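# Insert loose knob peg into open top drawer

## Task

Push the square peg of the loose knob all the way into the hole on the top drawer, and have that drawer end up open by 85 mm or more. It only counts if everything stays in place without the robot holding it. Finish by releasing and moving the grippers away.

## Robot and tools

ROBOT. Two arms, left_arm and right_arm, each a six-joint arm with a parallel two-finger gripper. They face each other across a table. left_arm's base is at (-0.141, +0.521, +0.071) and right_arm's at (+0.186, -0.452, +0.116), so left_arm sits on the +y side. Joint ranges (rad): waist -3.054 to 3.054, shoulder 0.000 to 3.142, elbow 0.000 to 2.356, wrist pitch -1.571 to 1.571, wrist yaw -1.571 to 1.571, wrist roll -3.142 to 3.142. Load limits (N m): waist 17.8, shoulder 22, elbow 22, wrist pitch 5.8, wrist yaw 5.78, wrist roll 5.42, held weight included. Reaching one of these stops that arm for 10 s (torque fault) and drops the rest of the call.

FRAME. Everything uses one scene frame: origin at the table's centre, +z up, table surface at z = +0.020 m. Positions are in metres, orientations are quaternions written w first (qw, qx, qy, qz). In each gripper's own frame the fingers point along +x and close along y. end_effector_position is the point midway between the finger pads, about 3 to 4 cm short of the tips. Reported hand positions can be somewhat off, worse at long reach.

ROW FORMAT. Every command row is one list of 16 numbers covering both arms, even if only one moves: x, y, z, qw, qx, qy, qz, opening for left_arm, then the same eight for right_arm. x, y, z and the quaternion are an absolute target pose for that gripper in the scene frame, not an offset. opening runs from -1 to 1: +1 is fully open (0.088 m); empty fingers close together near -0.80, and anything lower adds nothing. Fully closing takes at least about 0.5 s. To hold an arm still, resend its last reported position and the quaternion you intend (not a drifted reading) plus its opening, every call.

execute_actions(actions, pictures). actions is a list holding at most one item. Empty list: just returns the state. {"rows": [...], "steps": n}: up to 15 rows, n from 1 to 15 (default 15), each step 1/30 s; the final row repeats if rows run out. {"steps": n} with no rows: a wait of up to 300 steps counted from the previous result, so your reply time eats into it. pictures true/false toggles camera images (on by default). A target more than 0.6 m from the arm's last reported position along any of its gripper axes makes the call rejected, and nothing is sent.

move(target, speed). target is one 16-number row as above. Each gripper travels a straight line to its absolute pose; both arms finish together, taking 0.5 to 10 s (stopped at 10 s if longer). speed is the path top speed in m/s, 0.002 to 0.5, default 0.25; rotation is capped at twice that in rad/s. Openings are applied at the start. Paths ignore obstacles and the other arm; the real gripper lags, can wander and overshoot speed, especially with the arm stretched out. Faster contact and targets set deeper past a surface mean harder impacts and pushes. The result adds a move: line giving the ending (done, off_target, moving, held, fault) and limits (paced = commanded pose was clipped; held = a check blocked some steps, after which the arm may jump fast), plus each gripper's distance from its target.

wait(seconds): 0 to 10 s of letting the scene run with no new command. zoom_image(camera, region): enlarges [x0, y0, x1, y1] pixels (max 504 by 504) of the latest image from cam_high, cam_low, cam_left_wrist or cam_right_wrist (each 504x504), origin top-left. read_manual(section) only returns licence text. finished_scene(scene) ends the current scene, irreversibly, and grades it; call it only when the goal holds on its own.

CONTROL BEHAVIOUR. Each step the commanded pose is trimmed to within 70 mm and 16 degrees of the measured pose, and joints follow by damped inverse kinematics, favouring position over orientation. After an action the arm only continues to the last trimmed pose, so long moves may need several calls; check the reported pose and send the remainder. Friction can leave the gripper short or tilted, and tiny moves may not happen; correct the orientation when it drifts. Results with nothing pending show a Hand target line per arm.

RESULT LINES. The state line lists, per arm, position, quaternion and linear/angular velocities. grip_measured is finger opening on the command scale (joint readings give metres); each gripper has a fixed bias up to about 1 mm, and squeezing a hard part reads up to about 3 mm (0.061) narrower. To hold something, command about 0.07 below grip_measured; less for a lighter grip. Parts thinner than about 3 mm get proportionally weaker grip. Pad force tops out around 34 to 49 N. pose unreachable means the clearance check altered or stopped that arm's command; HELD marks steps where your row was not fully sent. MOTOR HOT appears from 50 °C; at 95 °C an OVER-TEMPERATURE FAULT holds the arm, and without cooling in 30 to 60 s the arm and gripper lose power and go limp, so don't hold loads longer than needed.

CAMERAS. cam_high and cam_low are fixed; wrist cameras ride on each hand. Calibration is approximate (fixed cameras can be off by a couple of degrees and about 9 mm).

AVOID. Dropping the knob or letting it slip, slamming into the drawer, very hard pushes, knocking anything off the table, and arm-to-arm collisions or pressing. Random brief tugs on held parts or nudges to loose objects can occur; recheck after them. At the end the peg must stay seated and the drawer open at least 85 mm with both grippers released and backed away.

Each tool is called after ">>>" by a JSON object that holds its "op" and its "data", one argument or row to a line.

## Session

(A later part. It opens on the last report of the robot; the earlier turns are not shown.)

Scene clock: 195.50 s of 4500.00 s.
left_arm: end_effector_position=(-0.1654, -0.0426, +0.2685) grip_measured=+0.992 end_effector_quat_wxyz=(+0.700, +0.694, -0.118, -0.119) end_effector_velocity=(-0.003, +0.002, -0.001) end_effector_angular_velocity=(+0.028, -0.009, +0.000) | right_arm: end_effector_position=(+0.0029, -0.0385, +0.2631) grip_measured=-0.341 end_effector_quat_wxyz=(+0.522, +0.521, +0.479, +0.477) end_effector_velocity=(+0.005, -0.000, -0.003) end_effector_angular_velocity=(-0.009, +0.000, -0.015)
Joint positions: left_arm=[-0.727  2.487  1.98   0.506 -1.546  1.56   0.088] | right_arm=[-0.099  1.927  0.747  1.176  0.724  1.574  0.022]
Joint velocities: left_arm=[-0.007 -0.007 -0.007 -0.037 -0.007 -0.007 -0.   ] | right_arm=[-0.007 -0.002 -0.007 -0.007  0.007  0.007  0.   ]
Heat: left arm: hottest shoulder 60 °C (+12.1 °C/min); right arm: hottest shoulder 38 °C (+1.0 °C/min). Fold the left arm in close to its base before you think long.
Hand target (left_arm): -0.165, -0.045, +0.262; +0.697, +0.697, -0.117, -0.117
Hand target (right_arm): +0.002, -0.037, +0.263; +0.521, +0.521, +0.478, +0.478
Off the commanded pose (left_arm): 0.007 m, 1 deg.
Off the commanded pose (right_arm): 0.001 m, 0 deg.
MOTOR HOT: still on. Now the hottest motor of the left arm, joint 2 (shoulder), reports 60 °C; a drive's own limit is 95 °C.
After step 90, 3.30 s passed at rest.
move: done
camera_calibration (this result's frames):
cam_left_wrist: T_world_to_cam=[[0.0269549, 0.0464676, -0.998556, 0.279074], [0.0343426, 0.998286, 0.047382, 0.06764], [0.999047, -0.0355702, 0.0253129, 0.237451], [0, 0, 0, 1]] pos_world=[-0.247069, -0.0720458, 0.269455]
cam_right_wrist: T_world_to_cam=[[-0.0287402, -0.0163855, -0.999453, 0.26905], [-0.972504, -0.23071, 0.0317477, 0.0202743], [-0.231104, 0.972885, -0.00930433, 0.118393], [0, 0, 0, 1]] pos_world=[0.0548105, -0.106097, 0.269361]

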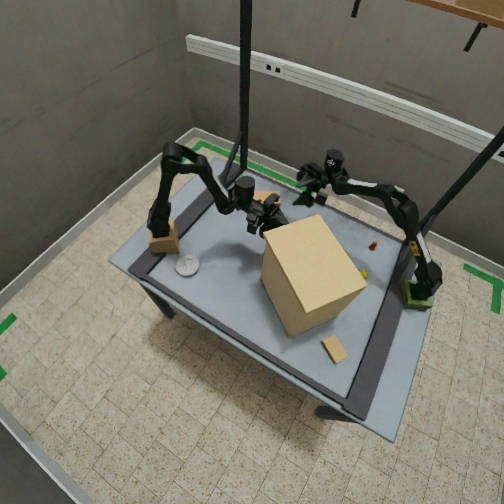

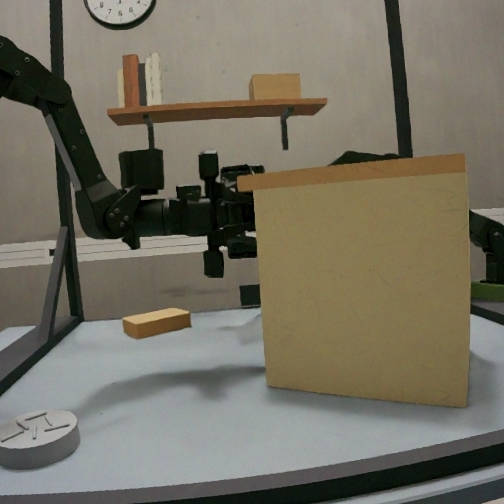

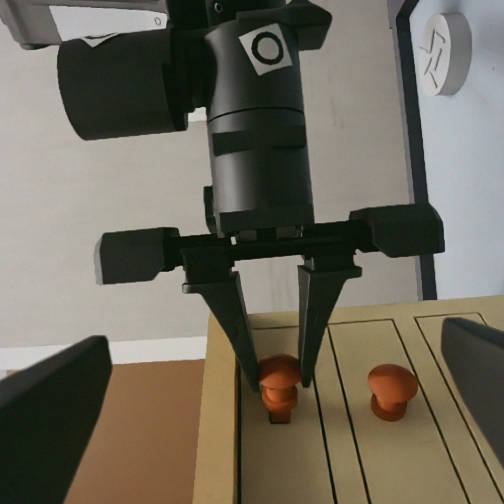

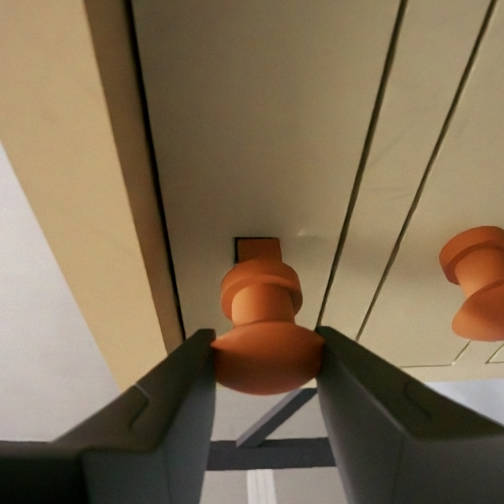

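>>> {"op": "move", "data": {
  "target": [-0.165,-0.045,0.262,0.697,0.697,-0.117,-0.117,1,0.002,-0.0385,0.2675,0.521,0.521,0.478,0.478,-0.42],
  "speed": 0.008
}}

>>> {"op": "move", "data": {
  "target": [-0.165,-0.045,0.262,0.697,0.697,-0.117,-0.117,1,0.002,-0.0375,0.2638,0.521,0.521,0.478,0.478,-0.42],
  "speed": 0.008
}}

>>> {"op": "zoom_image", "data": {
  "camera": "cam_left_wrist",
  "region": [240,360,320,440]
}}

>>> {"op": "zoom_image", "data": {
  "camera": "cam_right_wrist",
  "region": [210,190,310,290]
}}

Scene clock: 202.67 s of 4500.00 s.
left_arm: end_effector_position=(-0.1654, -0.0426, +0.2685) grip_measured=+0.992 end_effector_quat_wxyz=(+0.700, +0.694, -0.118, -0.119) end_effector_velocity=(-0.001, +0.001, -0.001) end_effector_angular_velocity=(+0.028, -0.009, +0.005) | right_arm: end_effector_position=(+0.0028, -0.0386, +0.2611) grip_measured=-0.341 end_effector_quat_wxyz=(+0.525, +0.517, +0.479, +0.477) end_effector_velocity=(+0.003, +0.000, -0.003) end_effector_angular_velocity=(-0.011, -0.014, +0.000)
Joint positions: left_arm=[-0.727  2.487  1.98   0.506 -1.546  1.56   0.088] | right_arm=[-0.099  1.927  0.747  1.164  0.724  1.574  0.022]
Joint velocities: left_arm=[-0.002 -0.002 -0.002 -0.022 -0.007  0.007 -0.   ] | right_arm=[-0.007 -0.002 -0.007 -0.007 -0.007 -0.007 -0.   ]
Heat: left arm: hottest shoulder 60 °C (+11.1 °C/min); right arm: hottest shoulder 38 °C (+0.0 °C/min). Fold the left arm in close to its base before you think long.
Hand target (left_arm): -0.165, -0.045, +0.262; +0.697, +0.697, -0.117, -0.117
Hand target (right_arm): +0.002, -0.039, +0.268; +0.521, +0.521, +0.478, +0.478
Off the commanded pose (left_arm): 0.007 m, 1 deg.
Off the commanded pose (right_arm): 0.006 m, 1 deg.
MOTOR HOT: still on. Now the hottest motor of the left arm, joint 2 (shoulder), reports 60 °C; a drive's own limit is 95 °C.
After step 90, 3.07 s passed at rest.
move: done
camera_calibration (this result's frames):
cam_left_wrist: T_world_to_cam=[[0.0269549, 0.0464676, -0.998556, 0.279074], [0.0343426, 0.998286, 0.047382, 0.06764], [0.999047, -0.0355702, 0.0253129, 0.237451], [0, 0, 0, 1]] pos_world=[-0.247069, -0.0720458, 0.269455]
cam_right_wrist: T_world_to_cam=[[-0.021922, -0.0255848, -0.999432, 0.266694], [-0.972617, -0.23081, 0.0272424, 0.0213544], [-0.231376, 0.972662, -0.0198244, 0.121178], [0, 0, 0, 1]] pos_world=[0.0546537, -0.106113, 0.268363]

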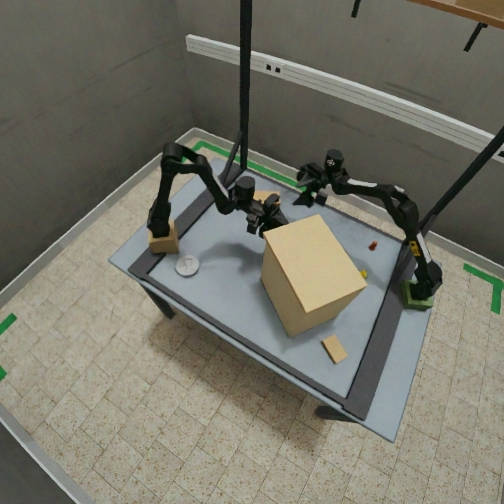

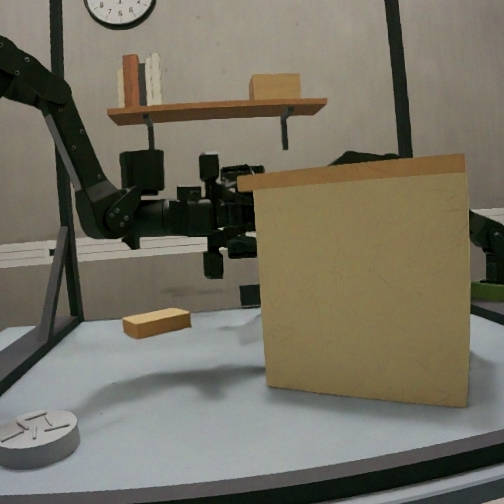

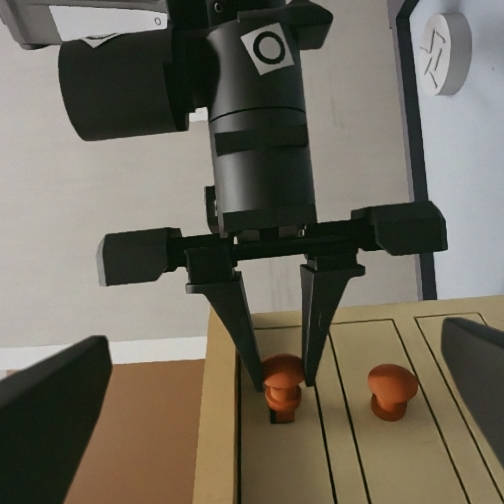

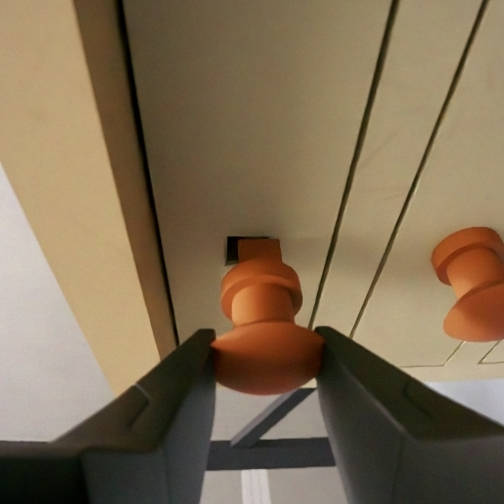

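Scene clock: 203.77 s of 4500.00 s.
left_arm: end_effector_position=(-0.1654, -0.0426, +0.2685) grip_measured=+0.992 end_effector_quat_wxyz=(+0.700, +0.694, -0.118, -0.119) end_effector_velocity=(-0.001, +0.001, -0.000) end_effector_angular_velocity=(+0.000, +0.000, +0.005) | right_arm: end_effector_position=(+0.0028, -0.0386, +0.2627) grip_measured=-0.341 end_effector_quat_wxyz=(+0.523, +0.520, +0.479, +0.477) end_effector_velocity=(+0.000, +0.000, -0.001) end_effector_angular_velocity=(-0.008, -0.026, +0.005)
Joint positions: left_arm=[-0.727  2.487  1.98   0.506 -1.546  1.56   0.088] | right_arm=[-0.099  1.927  0.747  1.172  0.724  1.574  0.022]
Joint velocities: left_arm=[-0.002 -0.002 -0.002 -0.007 -0.007 -0.007 -0.   ] | right_arm=[-0.002 -0.002 -0.002 -0.007 -0.007 -0.022 -0.   ]
Heat: left arm: hottest shoulder 60 °C (+11.1 °C/min); right arm: hottest shoulder 38 °C (+0.0 °C/min). Fold the left arm in close to its base before you think long.
Hand target (left_arm): -0.165, -0.045, +0.262; +0.697, +0.697, -0.117, -0.117
Hand target (right_arm): +0.002, -0.038, +0.264; +0.521, +0.521, +0.478, +0.478
Off the commanded pose (left_arm): 0.007 m, 1 deg.
Off the commanded pose (right_arm): 0.002 m, 0 deg.
MOTOR HOT: still on. Now the hottest motor of the left arm, joint 2 (shoulder), reports 60 °C; a drive's own limit is 95 °C.
move: done
camera_calibration (this result's frames):
cam_left_wrist: T_world_to_cam=[[0.0269549, 0.0464676, -0.998556, 0.279074], [0.0343426, 0.998286, 0.047382, 0.06764], [0.999047, -0.0355702, 0.0253129, 0.237451], [0, 0, 0, 1]] pos_world=[-0.247069, -0.0720458, 0.269455]
cam_right_wrist: T_world_to_cam=[[-0.0269174, -0.0188467, -0.99946, 0.268488], [-0.972473, -0.231005, 0.0305466, 0.0204309], [-0.231456, 0.97277, -0.0121099, 0.119171], [0, 0, 0, 1]] pos_world=[0.0546784, -0.106146, 0.269162]

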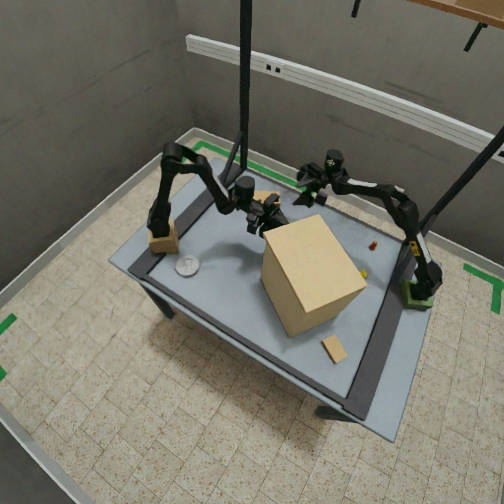

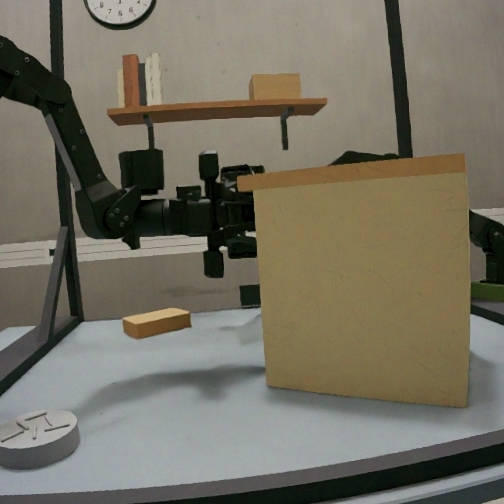

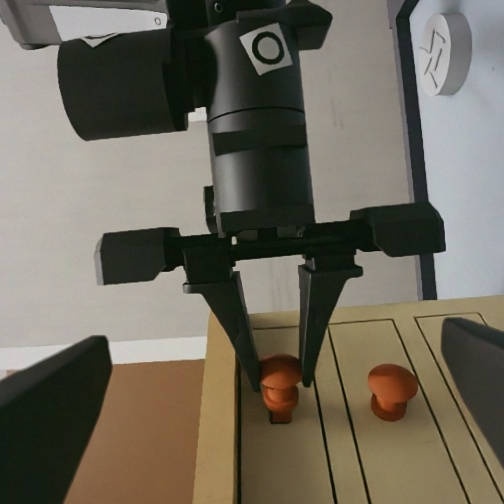

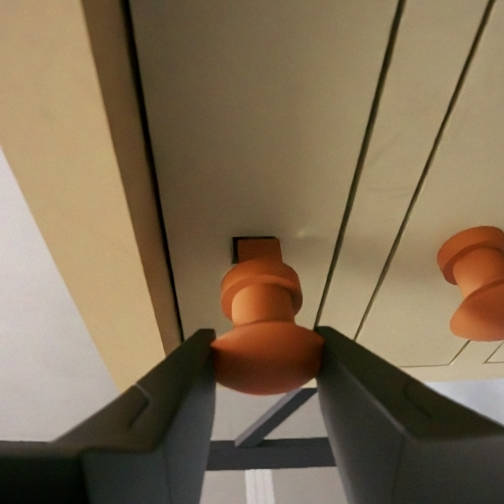

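Region (240, 360, 320, 440) of cam_left_wrist's 504x504 image, scaled by 6.300, with more detail than that image has.

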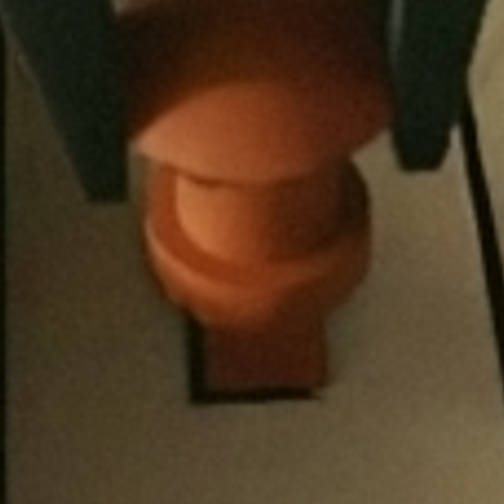

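Region (210, 190, 310, 290) of cam_right_wrist's 504x504 image, scaled by 5.040, with more detail than that image has.

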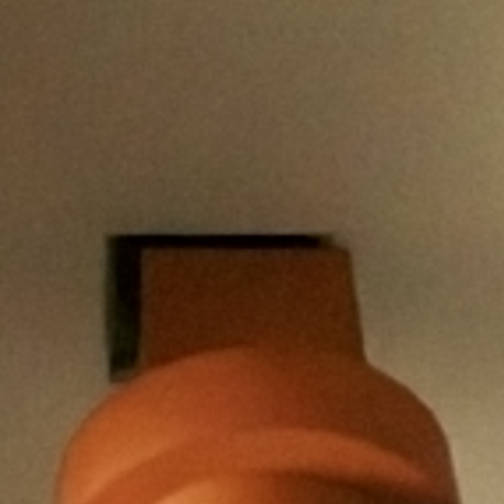

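>>> {"op": "move", "data": {
  "target": [-0.165,-0.045,0.262,0.697,0.697,-0.117,-0.117,1,0.002,-0.0375,0.2623,0.521,0.521,0.478,0.478,-0.42],
  "speed": 0.004
}}

>>> {"op": "zoom_image", "data": {
  "camera": "cam_right_wrist",
  "region": [210,190,310,290]
}}

Scene clock: 209.97 s of 4500.00 s.
left_arm: end_effector_position=(-0.1653, -0.0425, +0.2685) grip_measured=+0.992 end_effector_quat_wxyz=(+0.701, +0.694, -0.118, -0.119) end_effector_velocity=(-0.000, +0.004, -0.000) end_effector_angular_velocity=(+0.014, -0.005, +0.020) | right_arm: end_effector_position=(+0.0027, -0.0384, +0.2627) grip_measured=-0.341 end_effector_quat_wxyz=(+0.521, +0.521, +0.479, +0.477) end_effector_velocity=(+0.000, +0.000, -0.001) end_effector_angular_velocity=(-0.007, -0.012, +0.005)
Joint positions: left_arm=[-0.727  2.487  1.98   0.506 -1.547  1.56   0.088] | right_arm=[-0.099  1.93   0.747  1.18   0.724  1.574  0.022]
Joint velocities: left_arm=[-0.002 -0.002 -0.002 -0.007 -0.022  0.007  0.   ] | right_arm=[-0.002 -0.002 -0.002 -0.007 -0.007 -0.007 -0.   ]
Heat: left arm: hottest shoulder 61 °C (+11.0 °C/min); right arm: hottest shoulder 38 °C (+0.0 °C/min). Fold the left arm in close to its base before you think long.
Hand target (left_arm): -0.165, -0.045, +0.262; +0.697, +0.697, -0.117, -0.117
Hand target (right_arm): +0.002, -0.038, +0.262; +0.521, +0.521, +0.478, +0.478
Off the commanded pose (left_arm): 0.007 m, 1 deg.
Off the commanded pose (right_arm): 0.001 m, 0 deg.
MOTOR HOT: still on. Now the hottest motor of the left arm, joint 2 (shoulder), reports 61 °C; a drive's own limit is 95 °C.
After step 90, 1.23 s passed at rest.
move: done
camera_calibration (this result's frames):
cam_left_wrist: T_world_to_cam=[[0.0269375, 0.0464777, -0.998556, 0.279068], [0.0339617, 0.998299, 0.0473819, 0.0675229], [0.99906, -0.0351891, 0.0253132, 0.237452], [0, 0, 0, 1]] pos_world=[-0.247039, -0.0720228, 0.269455]
cam_right_wrist: T_world_to_cam=[[-0.0294152, -0.0154776, -0.999447, 0.268643], [-0.972395, -0.23111, 0.032198, 0.0199385], [-0.231481, 0.972804, -0.00825223, 0.118034], [0, 0, 0, 1]] pos_world=[0.054613, -0.106058, 0.268826]

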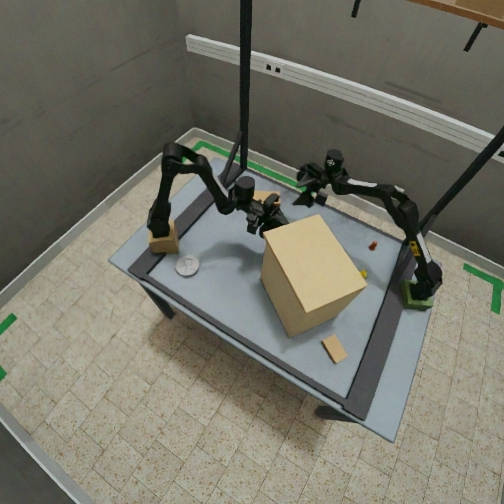

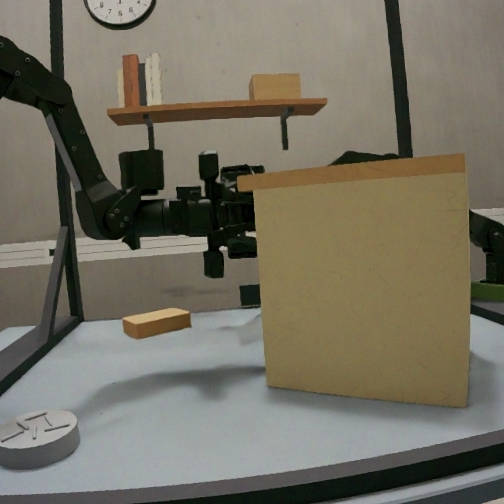

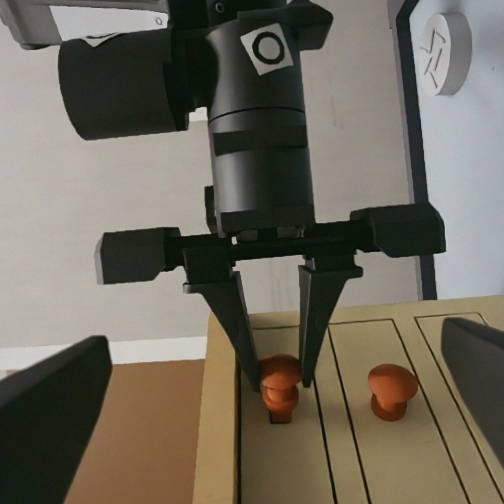

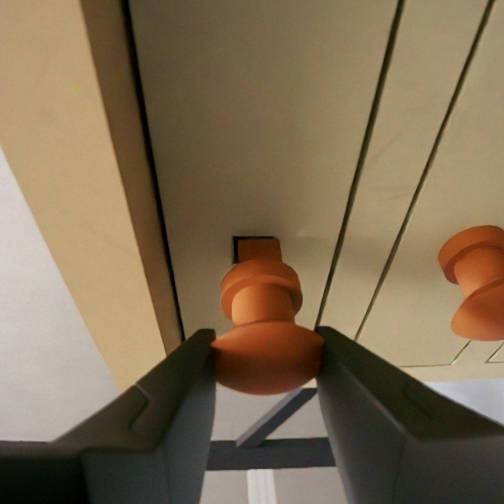

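Region (210, 190, 310, 290) of cam_right_wrist's 504x504 image, scaled by 5.040, with more detail than that image has.

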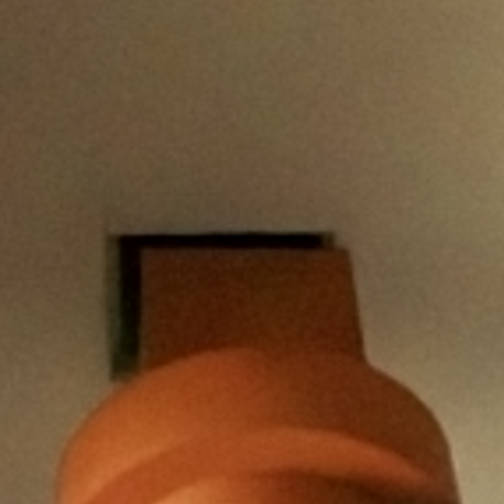

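>>> {"op": "move", "data": {
  "target": [-0.165,-0.045,0.262,0.697,0.697,-0.117,-0.117,1,0.001,-0.039,0.273,0.521,0.521,0.478,0.478,-0.42],
  "speed": 0.01
}}

>>> {"op": "move", "data": {
  "target": [-0.165,-0.045,0.262,0.697,0.697,-0.117,-0.117,1,0.002,-0.0375,0.2639,0.521,0.521,0.478,0.478,-0.42],
  "speed": 0.008
}}

>>> {"op": "zoom_image", "data": {
  "camera": "cam_left_wrist",
  "region": [240,360,320,440]
}}

>>> {"op": "zoom_image", "data": {
  "camera": "cam_right_wrist",
  "region": [210,190,310,290]
}}

Scene clock: 215.20 s of 4500.00 s.
left_arm: end_effector_position=(-0.1653, -0.0425, +0.2685) grip_measured=+0.992 end_effector_quat_wxyz=(+0.700, +0.694, -0.118, -0.119) end_effector_velocity=(+0.003, +0.006, -0.000) end_effector_angular_velocity=(-0.014, +0.005, +0.039) | right_arm: end_effector_position=(+0.0027, -0.0397, +0.2647) grip_measured=-0.341 end_effector_quat_wxyz=(+0.527, +0.514, +0.480, +0.477) end_effector_velocity=(+0.000, -0.000, -0.004) end_effector_angular_velocity=(-0.018, -0.020, +0.005)
Joint positions: left_arm=[-0.727  2.487  1.98   0.505 -1.547  1.56   0.088] | right_arm=[-0.096  1.907  0.747  1.139  0.726  1.574  0.022]
Joint velocities: left_arm=[ 0.002 -0.002 -0.002 -0.007 -0.037 -0.022 -0.   ] | right_arm=[-0.002 -0.002 -0.002 -0.022 -0.007 -0.007  0.   ]
Heat: left arm: hottest shoulder 61 °C (+9.1 °C/min); right arm: hottest shoulder 38 °C (-1.0 °C/min). Fold the left arm in close to its base before you think long.
Hand target (left_arm): -0.165, -0.045, +0.262; +0.697, +0.697, -0.117, -0.117
Hand target (right_arm): +0.001, -0.039, +0.273; +0.521, +0.521, +0.478, +0.478
Off the commanded pose (left_arm): 0.007 m, 1 deg.
Off the commanded pose (right_arm): 0.009 m, 1 deg.
MOTOR HOT: still on. Now the hottest motor of the left arm, joint 2 (shoulder), reports 61 °C; a drive's own limit is 95 °C.
After step 90, 0.97 s passed at rest.
move: off_target (right_arm)
camera_calibration (this result's frames):
cam_left_wrist: T_world_to_cam=[[0.0270547, 0.0468402, -0.998536, 0.279071], [0.0339562, 0.998282, 0.0477483, 0.0674241], [0.999057, -0.0351983, 0.0254177, 0.237424], [0, 0, 0, 1]] pos_world=[-0.247039, -0.0720231, 0.269408]
cam_right_wrist: T_world_to_cam=[[-0.018473, -0.0301623, -0.999374, 0.270011], [-0.972619, -0.231062, 0.0249522, 0.0214648], [-0.23167, 0.972471, -0.025068, 0.123735], [0, 0, 0, 1]] pos_world=[0.0545307, -0.107225, 0.272409]

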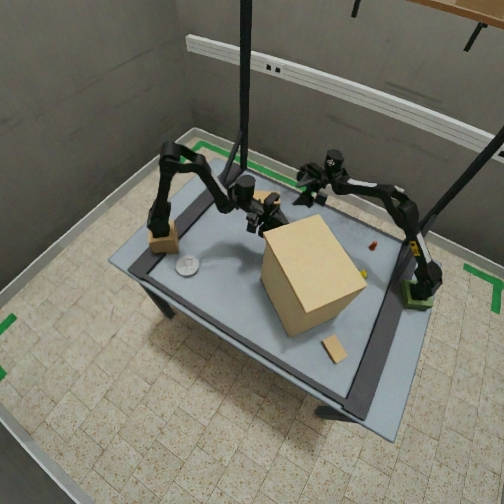

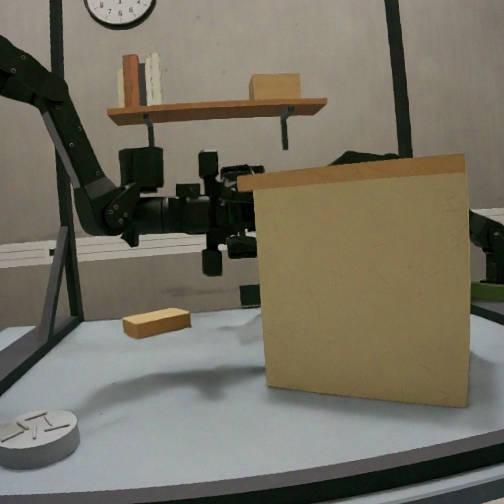

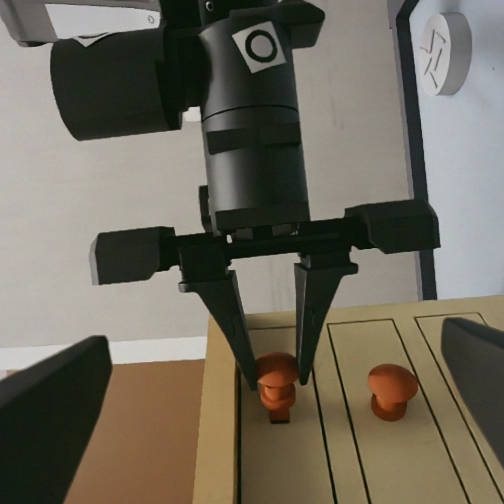

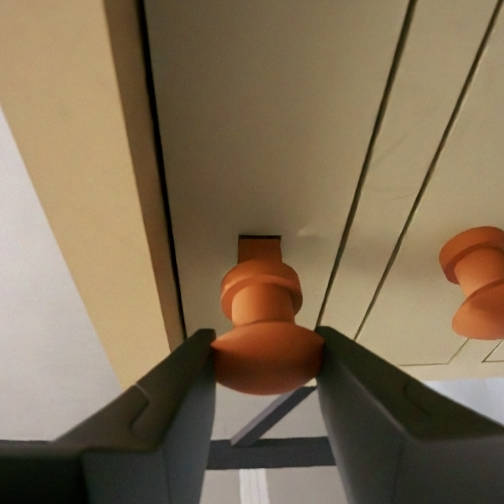

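Scene clock: 216.60 s of 4500.00 s.
left_arm: end_effector_position=(-0.1653, -0.0425, +0.2685) grip_measured=+0.992 end_effector_quat_wxyz=(+0.700, +0.694, -0.118, -0.119) end_effector_velocity=(-0.001, +0.001, -0.001) end_effector_angular_velocity=(+0.028, -0.009, +0.005) | right_arm: end_effector_position=(+0.0022, -0.0391, +0.2639) grip_measured=-0.341 end_effector_quat_wxyz=(+0.522, +0.520, +0.479, +0.477) end_effector_velocity=(+0.001, -0.001, -0.003) end_effector_angular_velocity=(-0.010, -0.015, +0.005)
Joint positions: left_arm=[-0.727  2.487  1.98   0.505 -1.547  1.56   0.088] | right_arm=[-0.096  1.923  0.747  1.172  0.726  1.574  0.022]
Joint velocities: left_arm=[-0.002 -0.002 -0.002 -0.022 -0.007  0.007 -0.   ] | right_arm=[-0.002 -0.002 -0.007 -0.007 -0.007 -0.007 -0.   ]
Heat: left arm: hottest shoulder 61 °C (+8.0 °C/min); right arm: hottest shoulder 38 °C (-1.0 °C/min). Fold the left arm in close to its base before you think long.
Hand target (left_arm): -0.165, -0.045, +0.262; +0.697, +0.697, -0.117, -0.117
Hand target (right_arm): +0.002, -0.038, +0.264; +0.521, +0.521, +0.478, +0.478
Off the commanded pose (left_arm): 0.007 m, 1 deg.
Off the commanded pose (right_arm): 0.002 m, 0 deg.
MOTOR HOT: still on. Now the hottest motor of the left arm, joint 2 (shoulder), reports 61 °C; a drive's own limit is 95 °C.
move: done
camera_calibration (this result's frames):
cam_left_wrist: T_world_to_cam=[[0.0270547, 0.0468402, -0.998536, 0.279071], [0.0339562, 0.998282, 0.0477483, 0.0674241], [0.999057, -0.0351983, 0.0254177, 0.237424], [0, 0, 0, 1]] pos_world=[-0.247039, -0.0720231, 0.269408]
cam_right_wrist: T_world_to_cam=[[-0.0284946, -0.0167092, -0.999454, 0.269765], [-0.972336, -0.231442, 0.0315907, 0.019408], [-0.231844, 0.972705, -0.0096521, 0.118936], [0, 0, 0, 1]] pos_world=[0.0541326, -0.106691, 0.270152]

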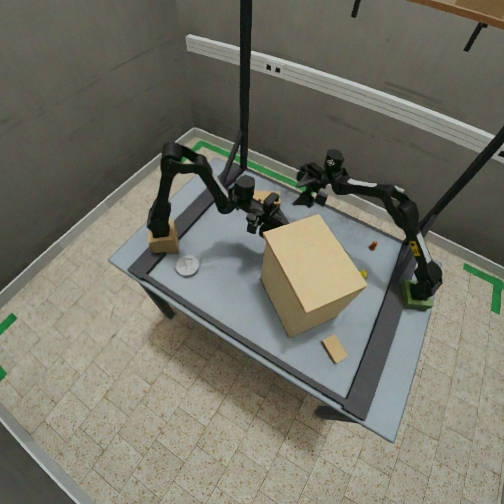

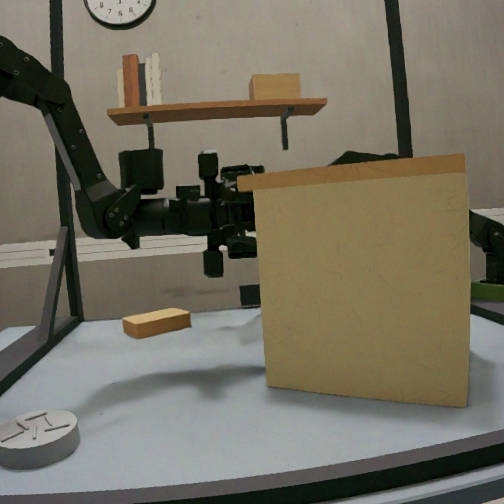

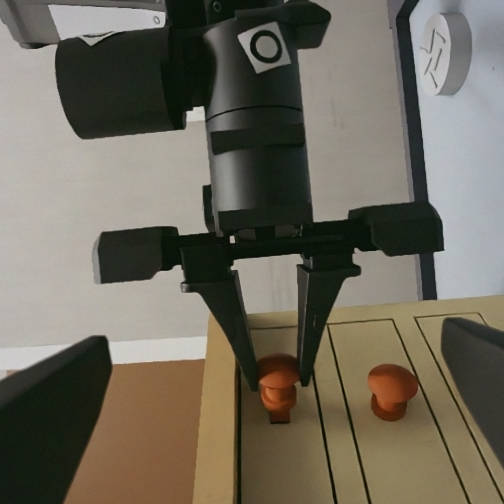

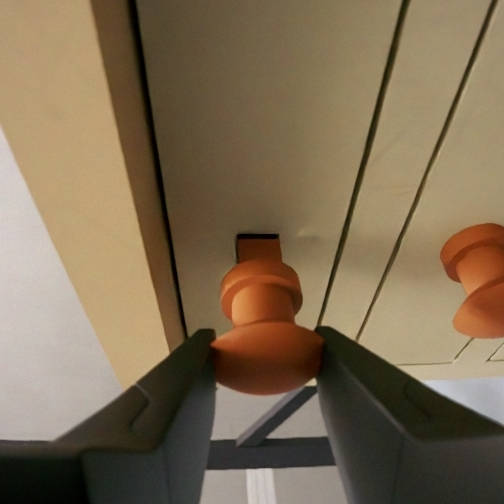

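Region (240, 360, 320, 440) of cam_left_wrist's 504x504 image, scaled by 6.300, with more detail than that image has.

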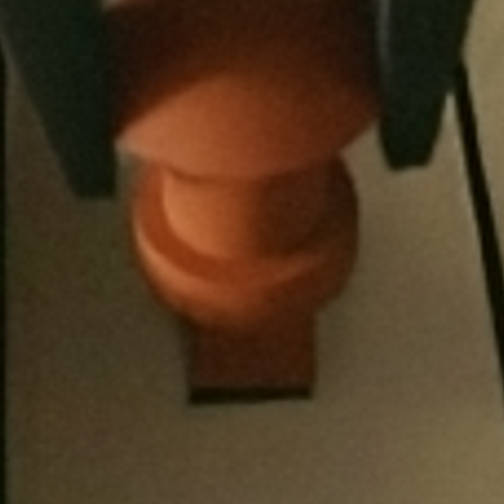

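Region (210, 190, 310, 290) of cam_right_wrist's 504x504 image, scaled by 5.040, with more detail than that image has.

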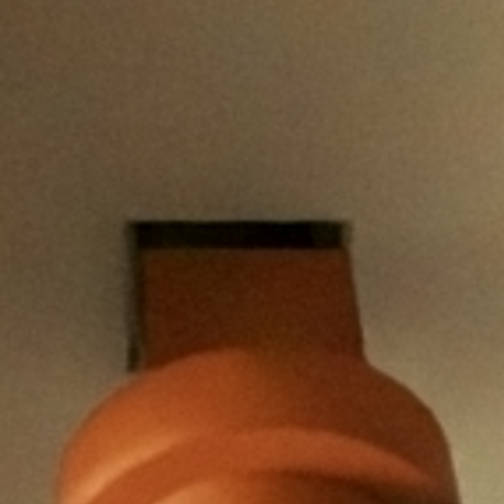

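>>> {"op": "move", "data": {
  "target": [-0.165,-0.045,0.262,0.697,0.697,-0.117,-0.117,1,0.0053,-0.0325,0.2645,0.521,0.521,0.478,0.478,-0.42],
  "speed": 0.005
}}

>>> {"op": "zoom_image", "data": {
  "camera": "cam_left_wrist",
  "region": [240,360,320,440]
}}

>>> {"op": "zoom_image", "data": {
  "camera": "cam_right_wrist",
  "region": [210,190,310,290]
}}

Scene clock: 221.90 s of 4500.00 s.
left_arm: end_effector_position=(-0.1653, -0.0425, +0.2685) grip_measured=+0.992 end_effector_quat_wxyz=(+0.700, +0.694, -0.118, -0.119) end_effector_velocity=(-0.004, -0.000, -0.000) end_effector_angular_velocity=(-0.014, +0.005, -0.015) | right_arm: end_effector_position=(+0.0053, -0.0357, +0.2638) grip_measured=-0.341 end_effector_quat_wxyz=(+0.521, +0.520, +0.480, +0.478) end_effector_velocity=(+0.002, -0.000, -0.001) end_effector_angular_velocity=(-0.005, +0.003, -0.010)
Joint positions: left_arm=[-0.727  2.487  1.98   0.505 -1.547  1.56   0.088] | right_arm=[-0.111  1.926  0.75   1.172  0.709  1.574  0.022]
Joint velocities: left_arm=[-0.007 -0.002 -0.002 -0.007  0.007 -0.022 -0.   ] | right_arm=[-0.002 -0.002 -0.002 -0.007  0.007  0.007 -0.   ]
Heat: left arm: hottest shoulder 62 °C (+6.1 °C/min); right arm: hottest shoulder 38 °C (-1.0 °C/min). Fold the left arm in close to its base before you think long.
Hand target (left_arm): -0.165, -0.045, +0.262; +0.697, +0.697, -0.117, -0.117
Hand target (right_arm): +0.005, -0.033, +0.265; +0.521, +0.521, +0.478, +0.478
Off the commanded pose (left_arm): 0.007 m, 1 deg.
Off the commanded pose (right_arm): 0.003 m, 0 deg.
MOTOR HOT: still on. Now the hottest motor of the left arm, joint 2 (shoulder), reports 62 °C; a drive's own limit is 95 °C.
After step 90, 0.60 s passed at rest.
move: done
camera_calibration (this result's frames):
cam_left_wrist: T_world_to_cam=[[0.0270547, 0.0468402, -0.998536, 0.279071], [0.0339562, 0.998282, 0.0477483, 0.0674241], [0.999057, -0.0351983, 0.0254177, 0.237424], [0, 0, 0, 1]] pos_world=[-0.247039, -0.0720231, 0.269408]
cam_right_wrist: T_world_to_cam=[[-0.0289555, -0.016195, -0.99945, 0.26991], [-0.971787, -0.233686, 0.0319407, 0.0230459], [-0.234074, 0.972177, -0.00897162, 0.116196], [0, 0, 0, 1]] pos_world=[0.0574095, -0.103206, 0.270067]

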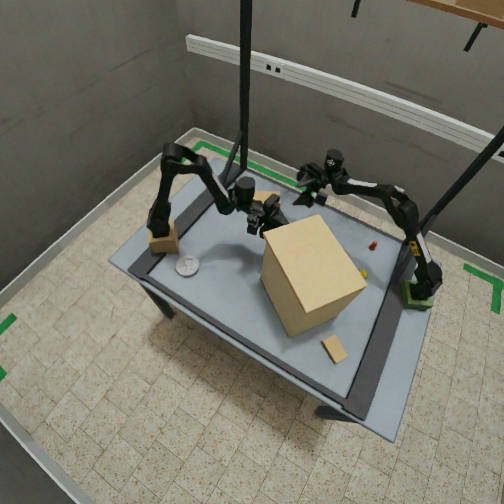

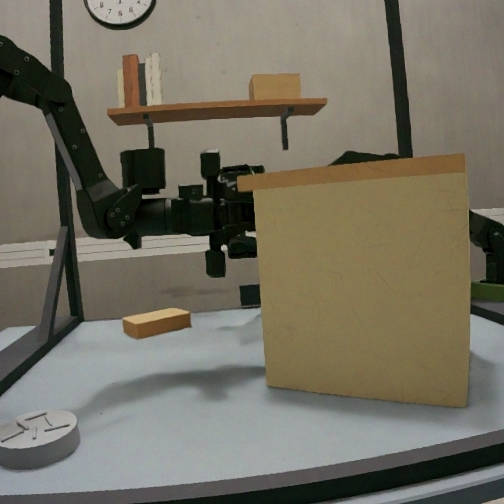

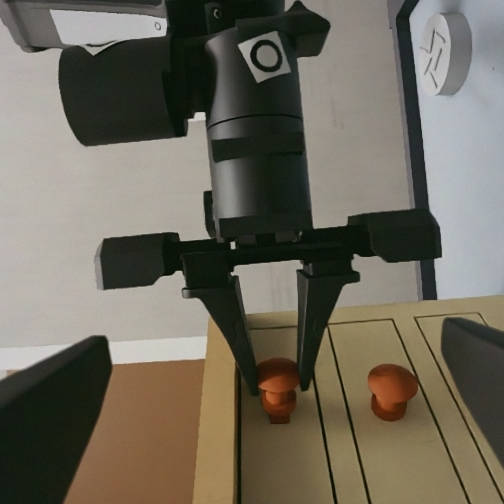

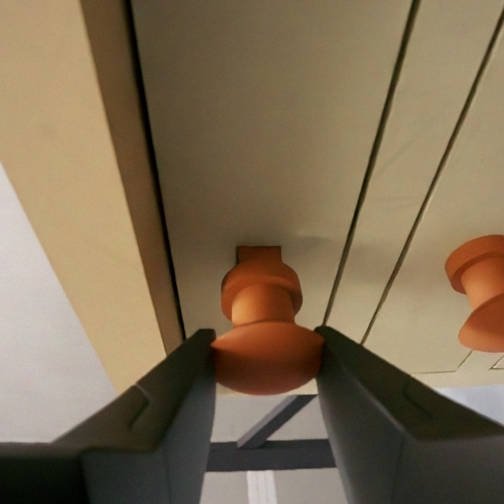

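Region (240, 360, 320, 440) of cam_left_wrist's 504x504 image, scaled by 6.300, with more detail than that image has.

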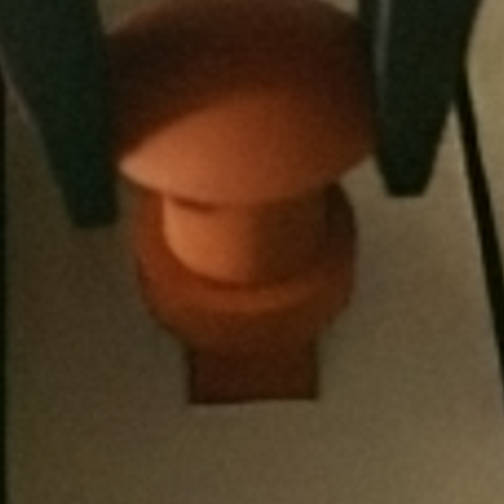

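Region (210, 190, 310, 290) of cam_right_wrist's 504x504 image, scaled by 5.040, with more detail than that image has.

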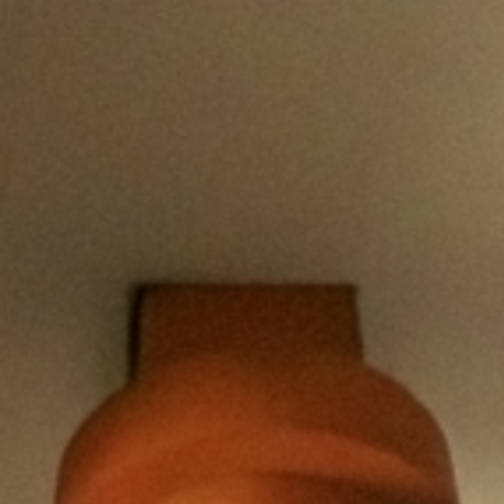

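It's in. Continue.

>>> {"op": "move", "data": {
  "target": [-0.165,-0.045,0.262,0.697,0.697,-0.117,-0.117,1,0.0085,-0.0265,0.2645,0.521,0.521,0.478,0.478,-0.42],
  "speed": 0.006
}}

>>> {"op": "move", "data": {
  "target": [-0.165,-0.045,0.262,0.697,0.697,-0.117,-0.117,1,0.0125,-0.020,0.2645,0.521,0.521,0.478,0.478,-0.42],
  "speed": 0.006
}}

>>> {"op": "zoom_image", "data": {
  "camera": "cam_left_wrist",
  "region": [240,360,320,440]
}}

>>> {"op": "zoom_image", "data": {
  "camera": "cam_right_wrist",
  "region": [200,220,320,340]
}}

Scene clock: 227.73 s of 4500.00 s.
left_arm: end_effector_position=(-0.1653, -0.0425, +0.2685) grip_measured=+0.992 end_effector_quat_wxyz=(+0.700, +0.694, -0.118, -0.119) end_effector_velocity=(-0.000, +0.004, -0.001) end_effector_angular_velocity=(+0.014, -0.004, +0.020) | right_arm: end_effector_position=(+0.0070, -0.0308, +0.2640) grip_measured=-0.341 end_effector_quat_wxyz=(+0.520, +0.519, +0.481, +0.479) end_effector_velocity=(+0.000, +0.000, -0.001) end_effector_angular_velocity=(-0.005, +0.003, +0.005)
Joint positions: left_arm=[-0.727  2.487  1.98   0.505 -1.547  1.56   0.088] | right_arm=[-0.125  1.933  0.762  1.169  0.691  1.573  0.022]
Joint velocities: left_arm=[-0.002 -0.002 -0.002 -0.022 -0.022 -0.007  0.   ] | right_arm=[-0.002 -0.002 -0.002 -0.007 -0.007  0.007  0.   ]
Heat: left arm: hottest shoulder 62 °C (+5.0 °C/min); right arm: hottest shoulder 38 °C (-1.0 °C/min). Fold the left arm in close to its base before you think long.
Hand target (left_arm): -0.165, -0.045, +0.262; +0.697, +0.697, -0.117, -0.117
Hand target (right_arm): +0.008, -0.027, +0.265; +0.521, +0.521, +0.478, +0.478
Off the commanded pose (left_arm): 0.007 m, 1 deg.
Off the commanded pose (right_arm): 0.005 m, 0 deg.
MOTOR HOT: still on. Now the hottest motor of the left arm, joint 2 (shoulder), reports 62 °C; a drive's own limit is 95 °C.
After step 90, 1.00 s passed at rest.
move: done
camera_calibration (this result's frames):
cam_left_wrist: T_world_to_cam=[[0.0270547, 0.0468402, -0.998536, 0.279071], [0.0339562, 0.998282, 0.0477483, 0.0674241], [0.999057, -0.0351983, 0.0254177, 0.237424], [0, 0, 0, 1]] pos_world=[-0.247039, -0.0720231, 0.269408]
cam_right_wrist: T_world_to_cam=[[-0.0289916, -0.0157555, -0.999455, 0.270238], [-0.970795, -0.23778, 0.0319086, 0.025661], [-0.238153, 0.971191, -0.00840177, 0.111671], [0, 0, 0, 1]] pos_world=[0.0593411, -0.0980946, 0.27021]

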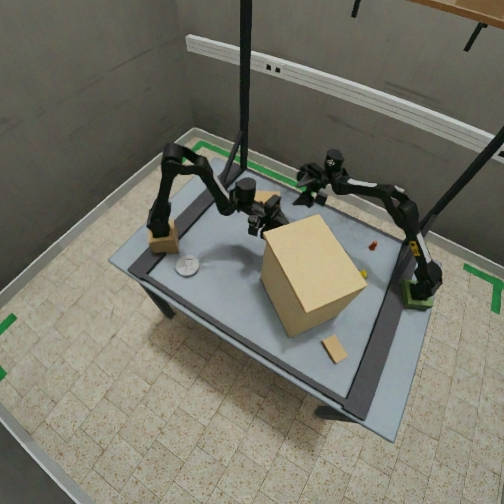

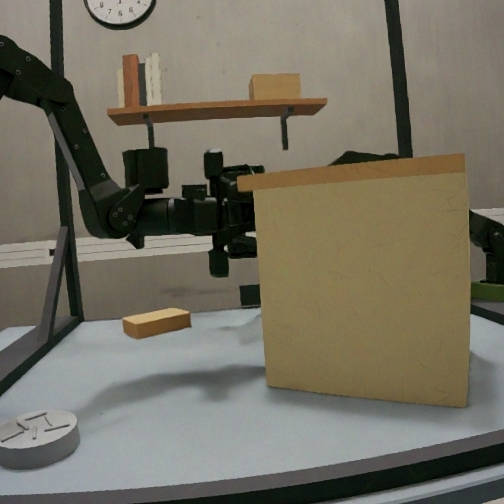

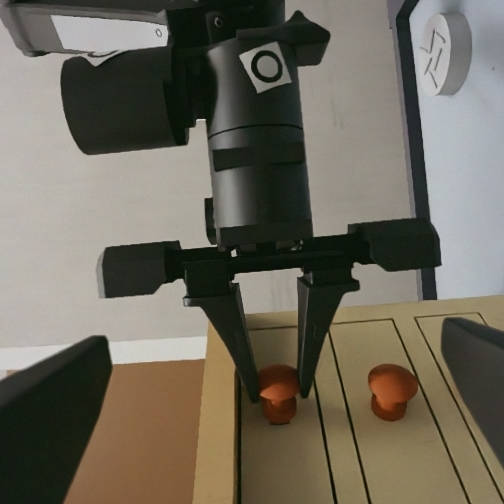

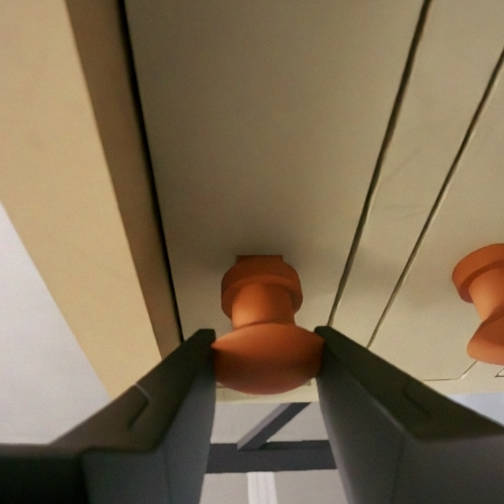

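Scene clock: 230.00 s of 4500.00 s.
left_arm: end_effector_position=(-0.1653, -0.0425, +0.2685) grip_measured=+0.992 end_effector_quat_wxyz=(+0.700, +0.694, -0.118, -0.119) end_effector_velocity=(-0.002, -0.001, -0.001) end_effector_angular_velocity=(+0.014, -0.004, -0.010) | right_arm: end_effector_position=(+0.0089, -0.0258, +0.2640) grip_measured=-0.341 end_effector_quat_wxyz=(+0.518, +0.518, +0.482, +0.481) end_effector_velocity=(+0.002, +0.001, +0.001) end_effector_angular_velocity=(-0.001, +0.006, -0.000)
Joint positions: left_arm=[-0.727  2.487  1.98   0.505 -1.547  1.56   0.088] | right_arm=[-0.14   1.939  0.773  1.164  0.67   1.573  0.022]
Joint velocities: left_arm=[-0.002 -0.002 -0.002 -0.022  0.007 -0.007 -0.   ] | right_arm=[-0.007 -0.007 -0.002 -0.007 -0.007  0.007 -0.   ]
Heat: left arm: hottest shoulder 62 °C (+5.1 °C/min); right arm: hottest shoulder 38 °C (-1.0 °C/min). Fold the left arm in close to its base before you think long.
Hand target (left_arm): -0.165, -0.045, +0.262; +0.697, +0.697, -0.117, -0.117
Hand target (right_arm): +0.012, -0.020, +0.264; +0.521, +0.521, +0.478, +0.478
Off the commanded pose (left_arm): 0.007 m, 1 deg.
Off the commanded pose (right_arm): 0.007 m, 1 deg.
MOTOR HOT: still on. Now the hottest motor of the left arm, joint 2 (shoulder), reports 62 °C; a drive's own limit is 95 °C.
move: done
camera_calibration (this result's frames):
cam_left_wrist: T_world_to_cam=[[0.0270547, 0.0468402, -0.998536, 0.279071], [0.0339562, 0.998282, 0.0477483, 0.0674241], [0.999057, -0.0351983, 0.0254177, 0.237424], [0, 0, 0, 1]] pos_world=[-0.247039, -0.0720231, 0.269408]
cam_right_wrist: T_world_to_cam=[[-0.0285668, -0.015966, -0.999464, 0.270349], [-0.969522, -0.24296, 0.0315922, 0.028681], [-0.243334, 0.969905, -0.00853882, 0.107288], [0, 0, 0, 1]] pos_world=[0.0616366, -0.0927742, 0.270214]

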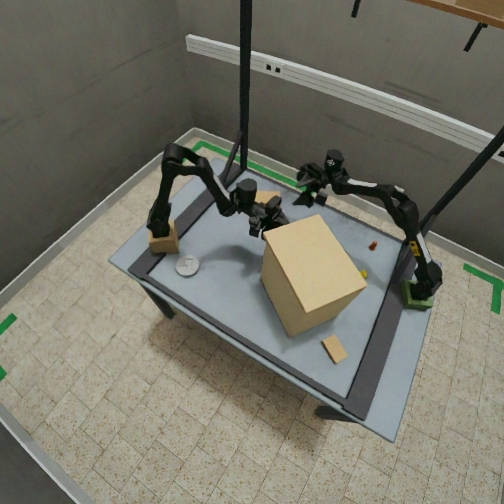

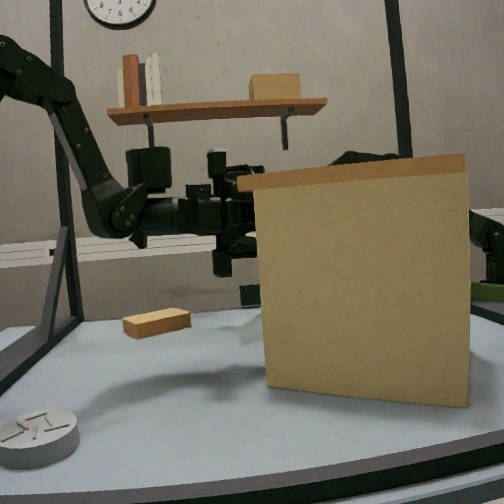

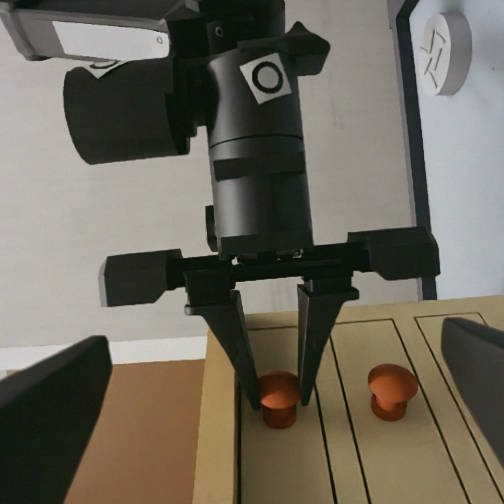

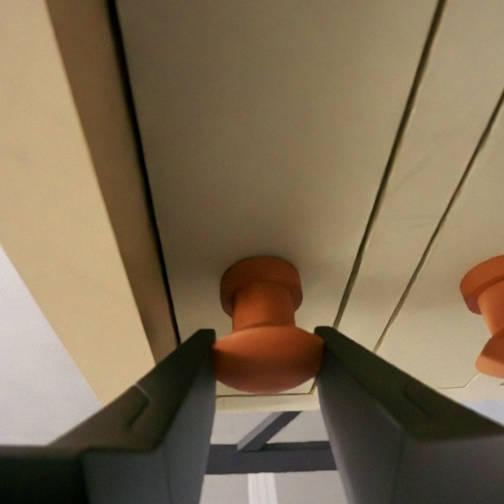

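Region (240, 360, 320, 440) of cam_left_wrist's 504x504 image, scaled by 6.300, with more detail than that image has.

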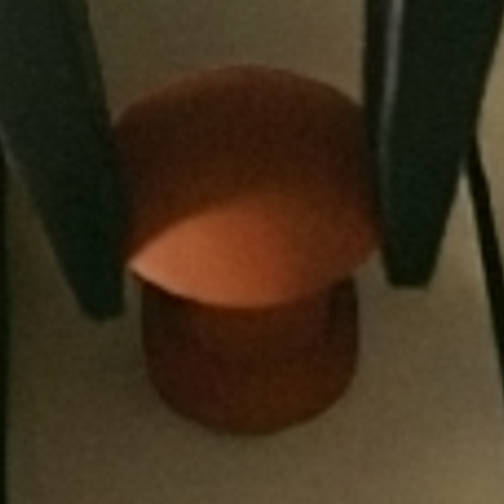

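Region (200, 220, 320, 340) of cam_right_wrist's 504x504 image, scaled by 4.200, with more detail than that image has.

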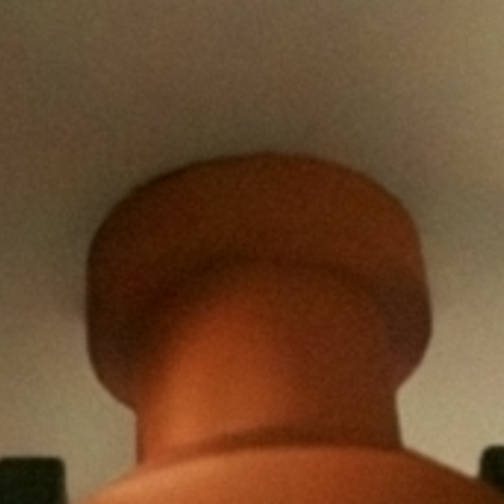

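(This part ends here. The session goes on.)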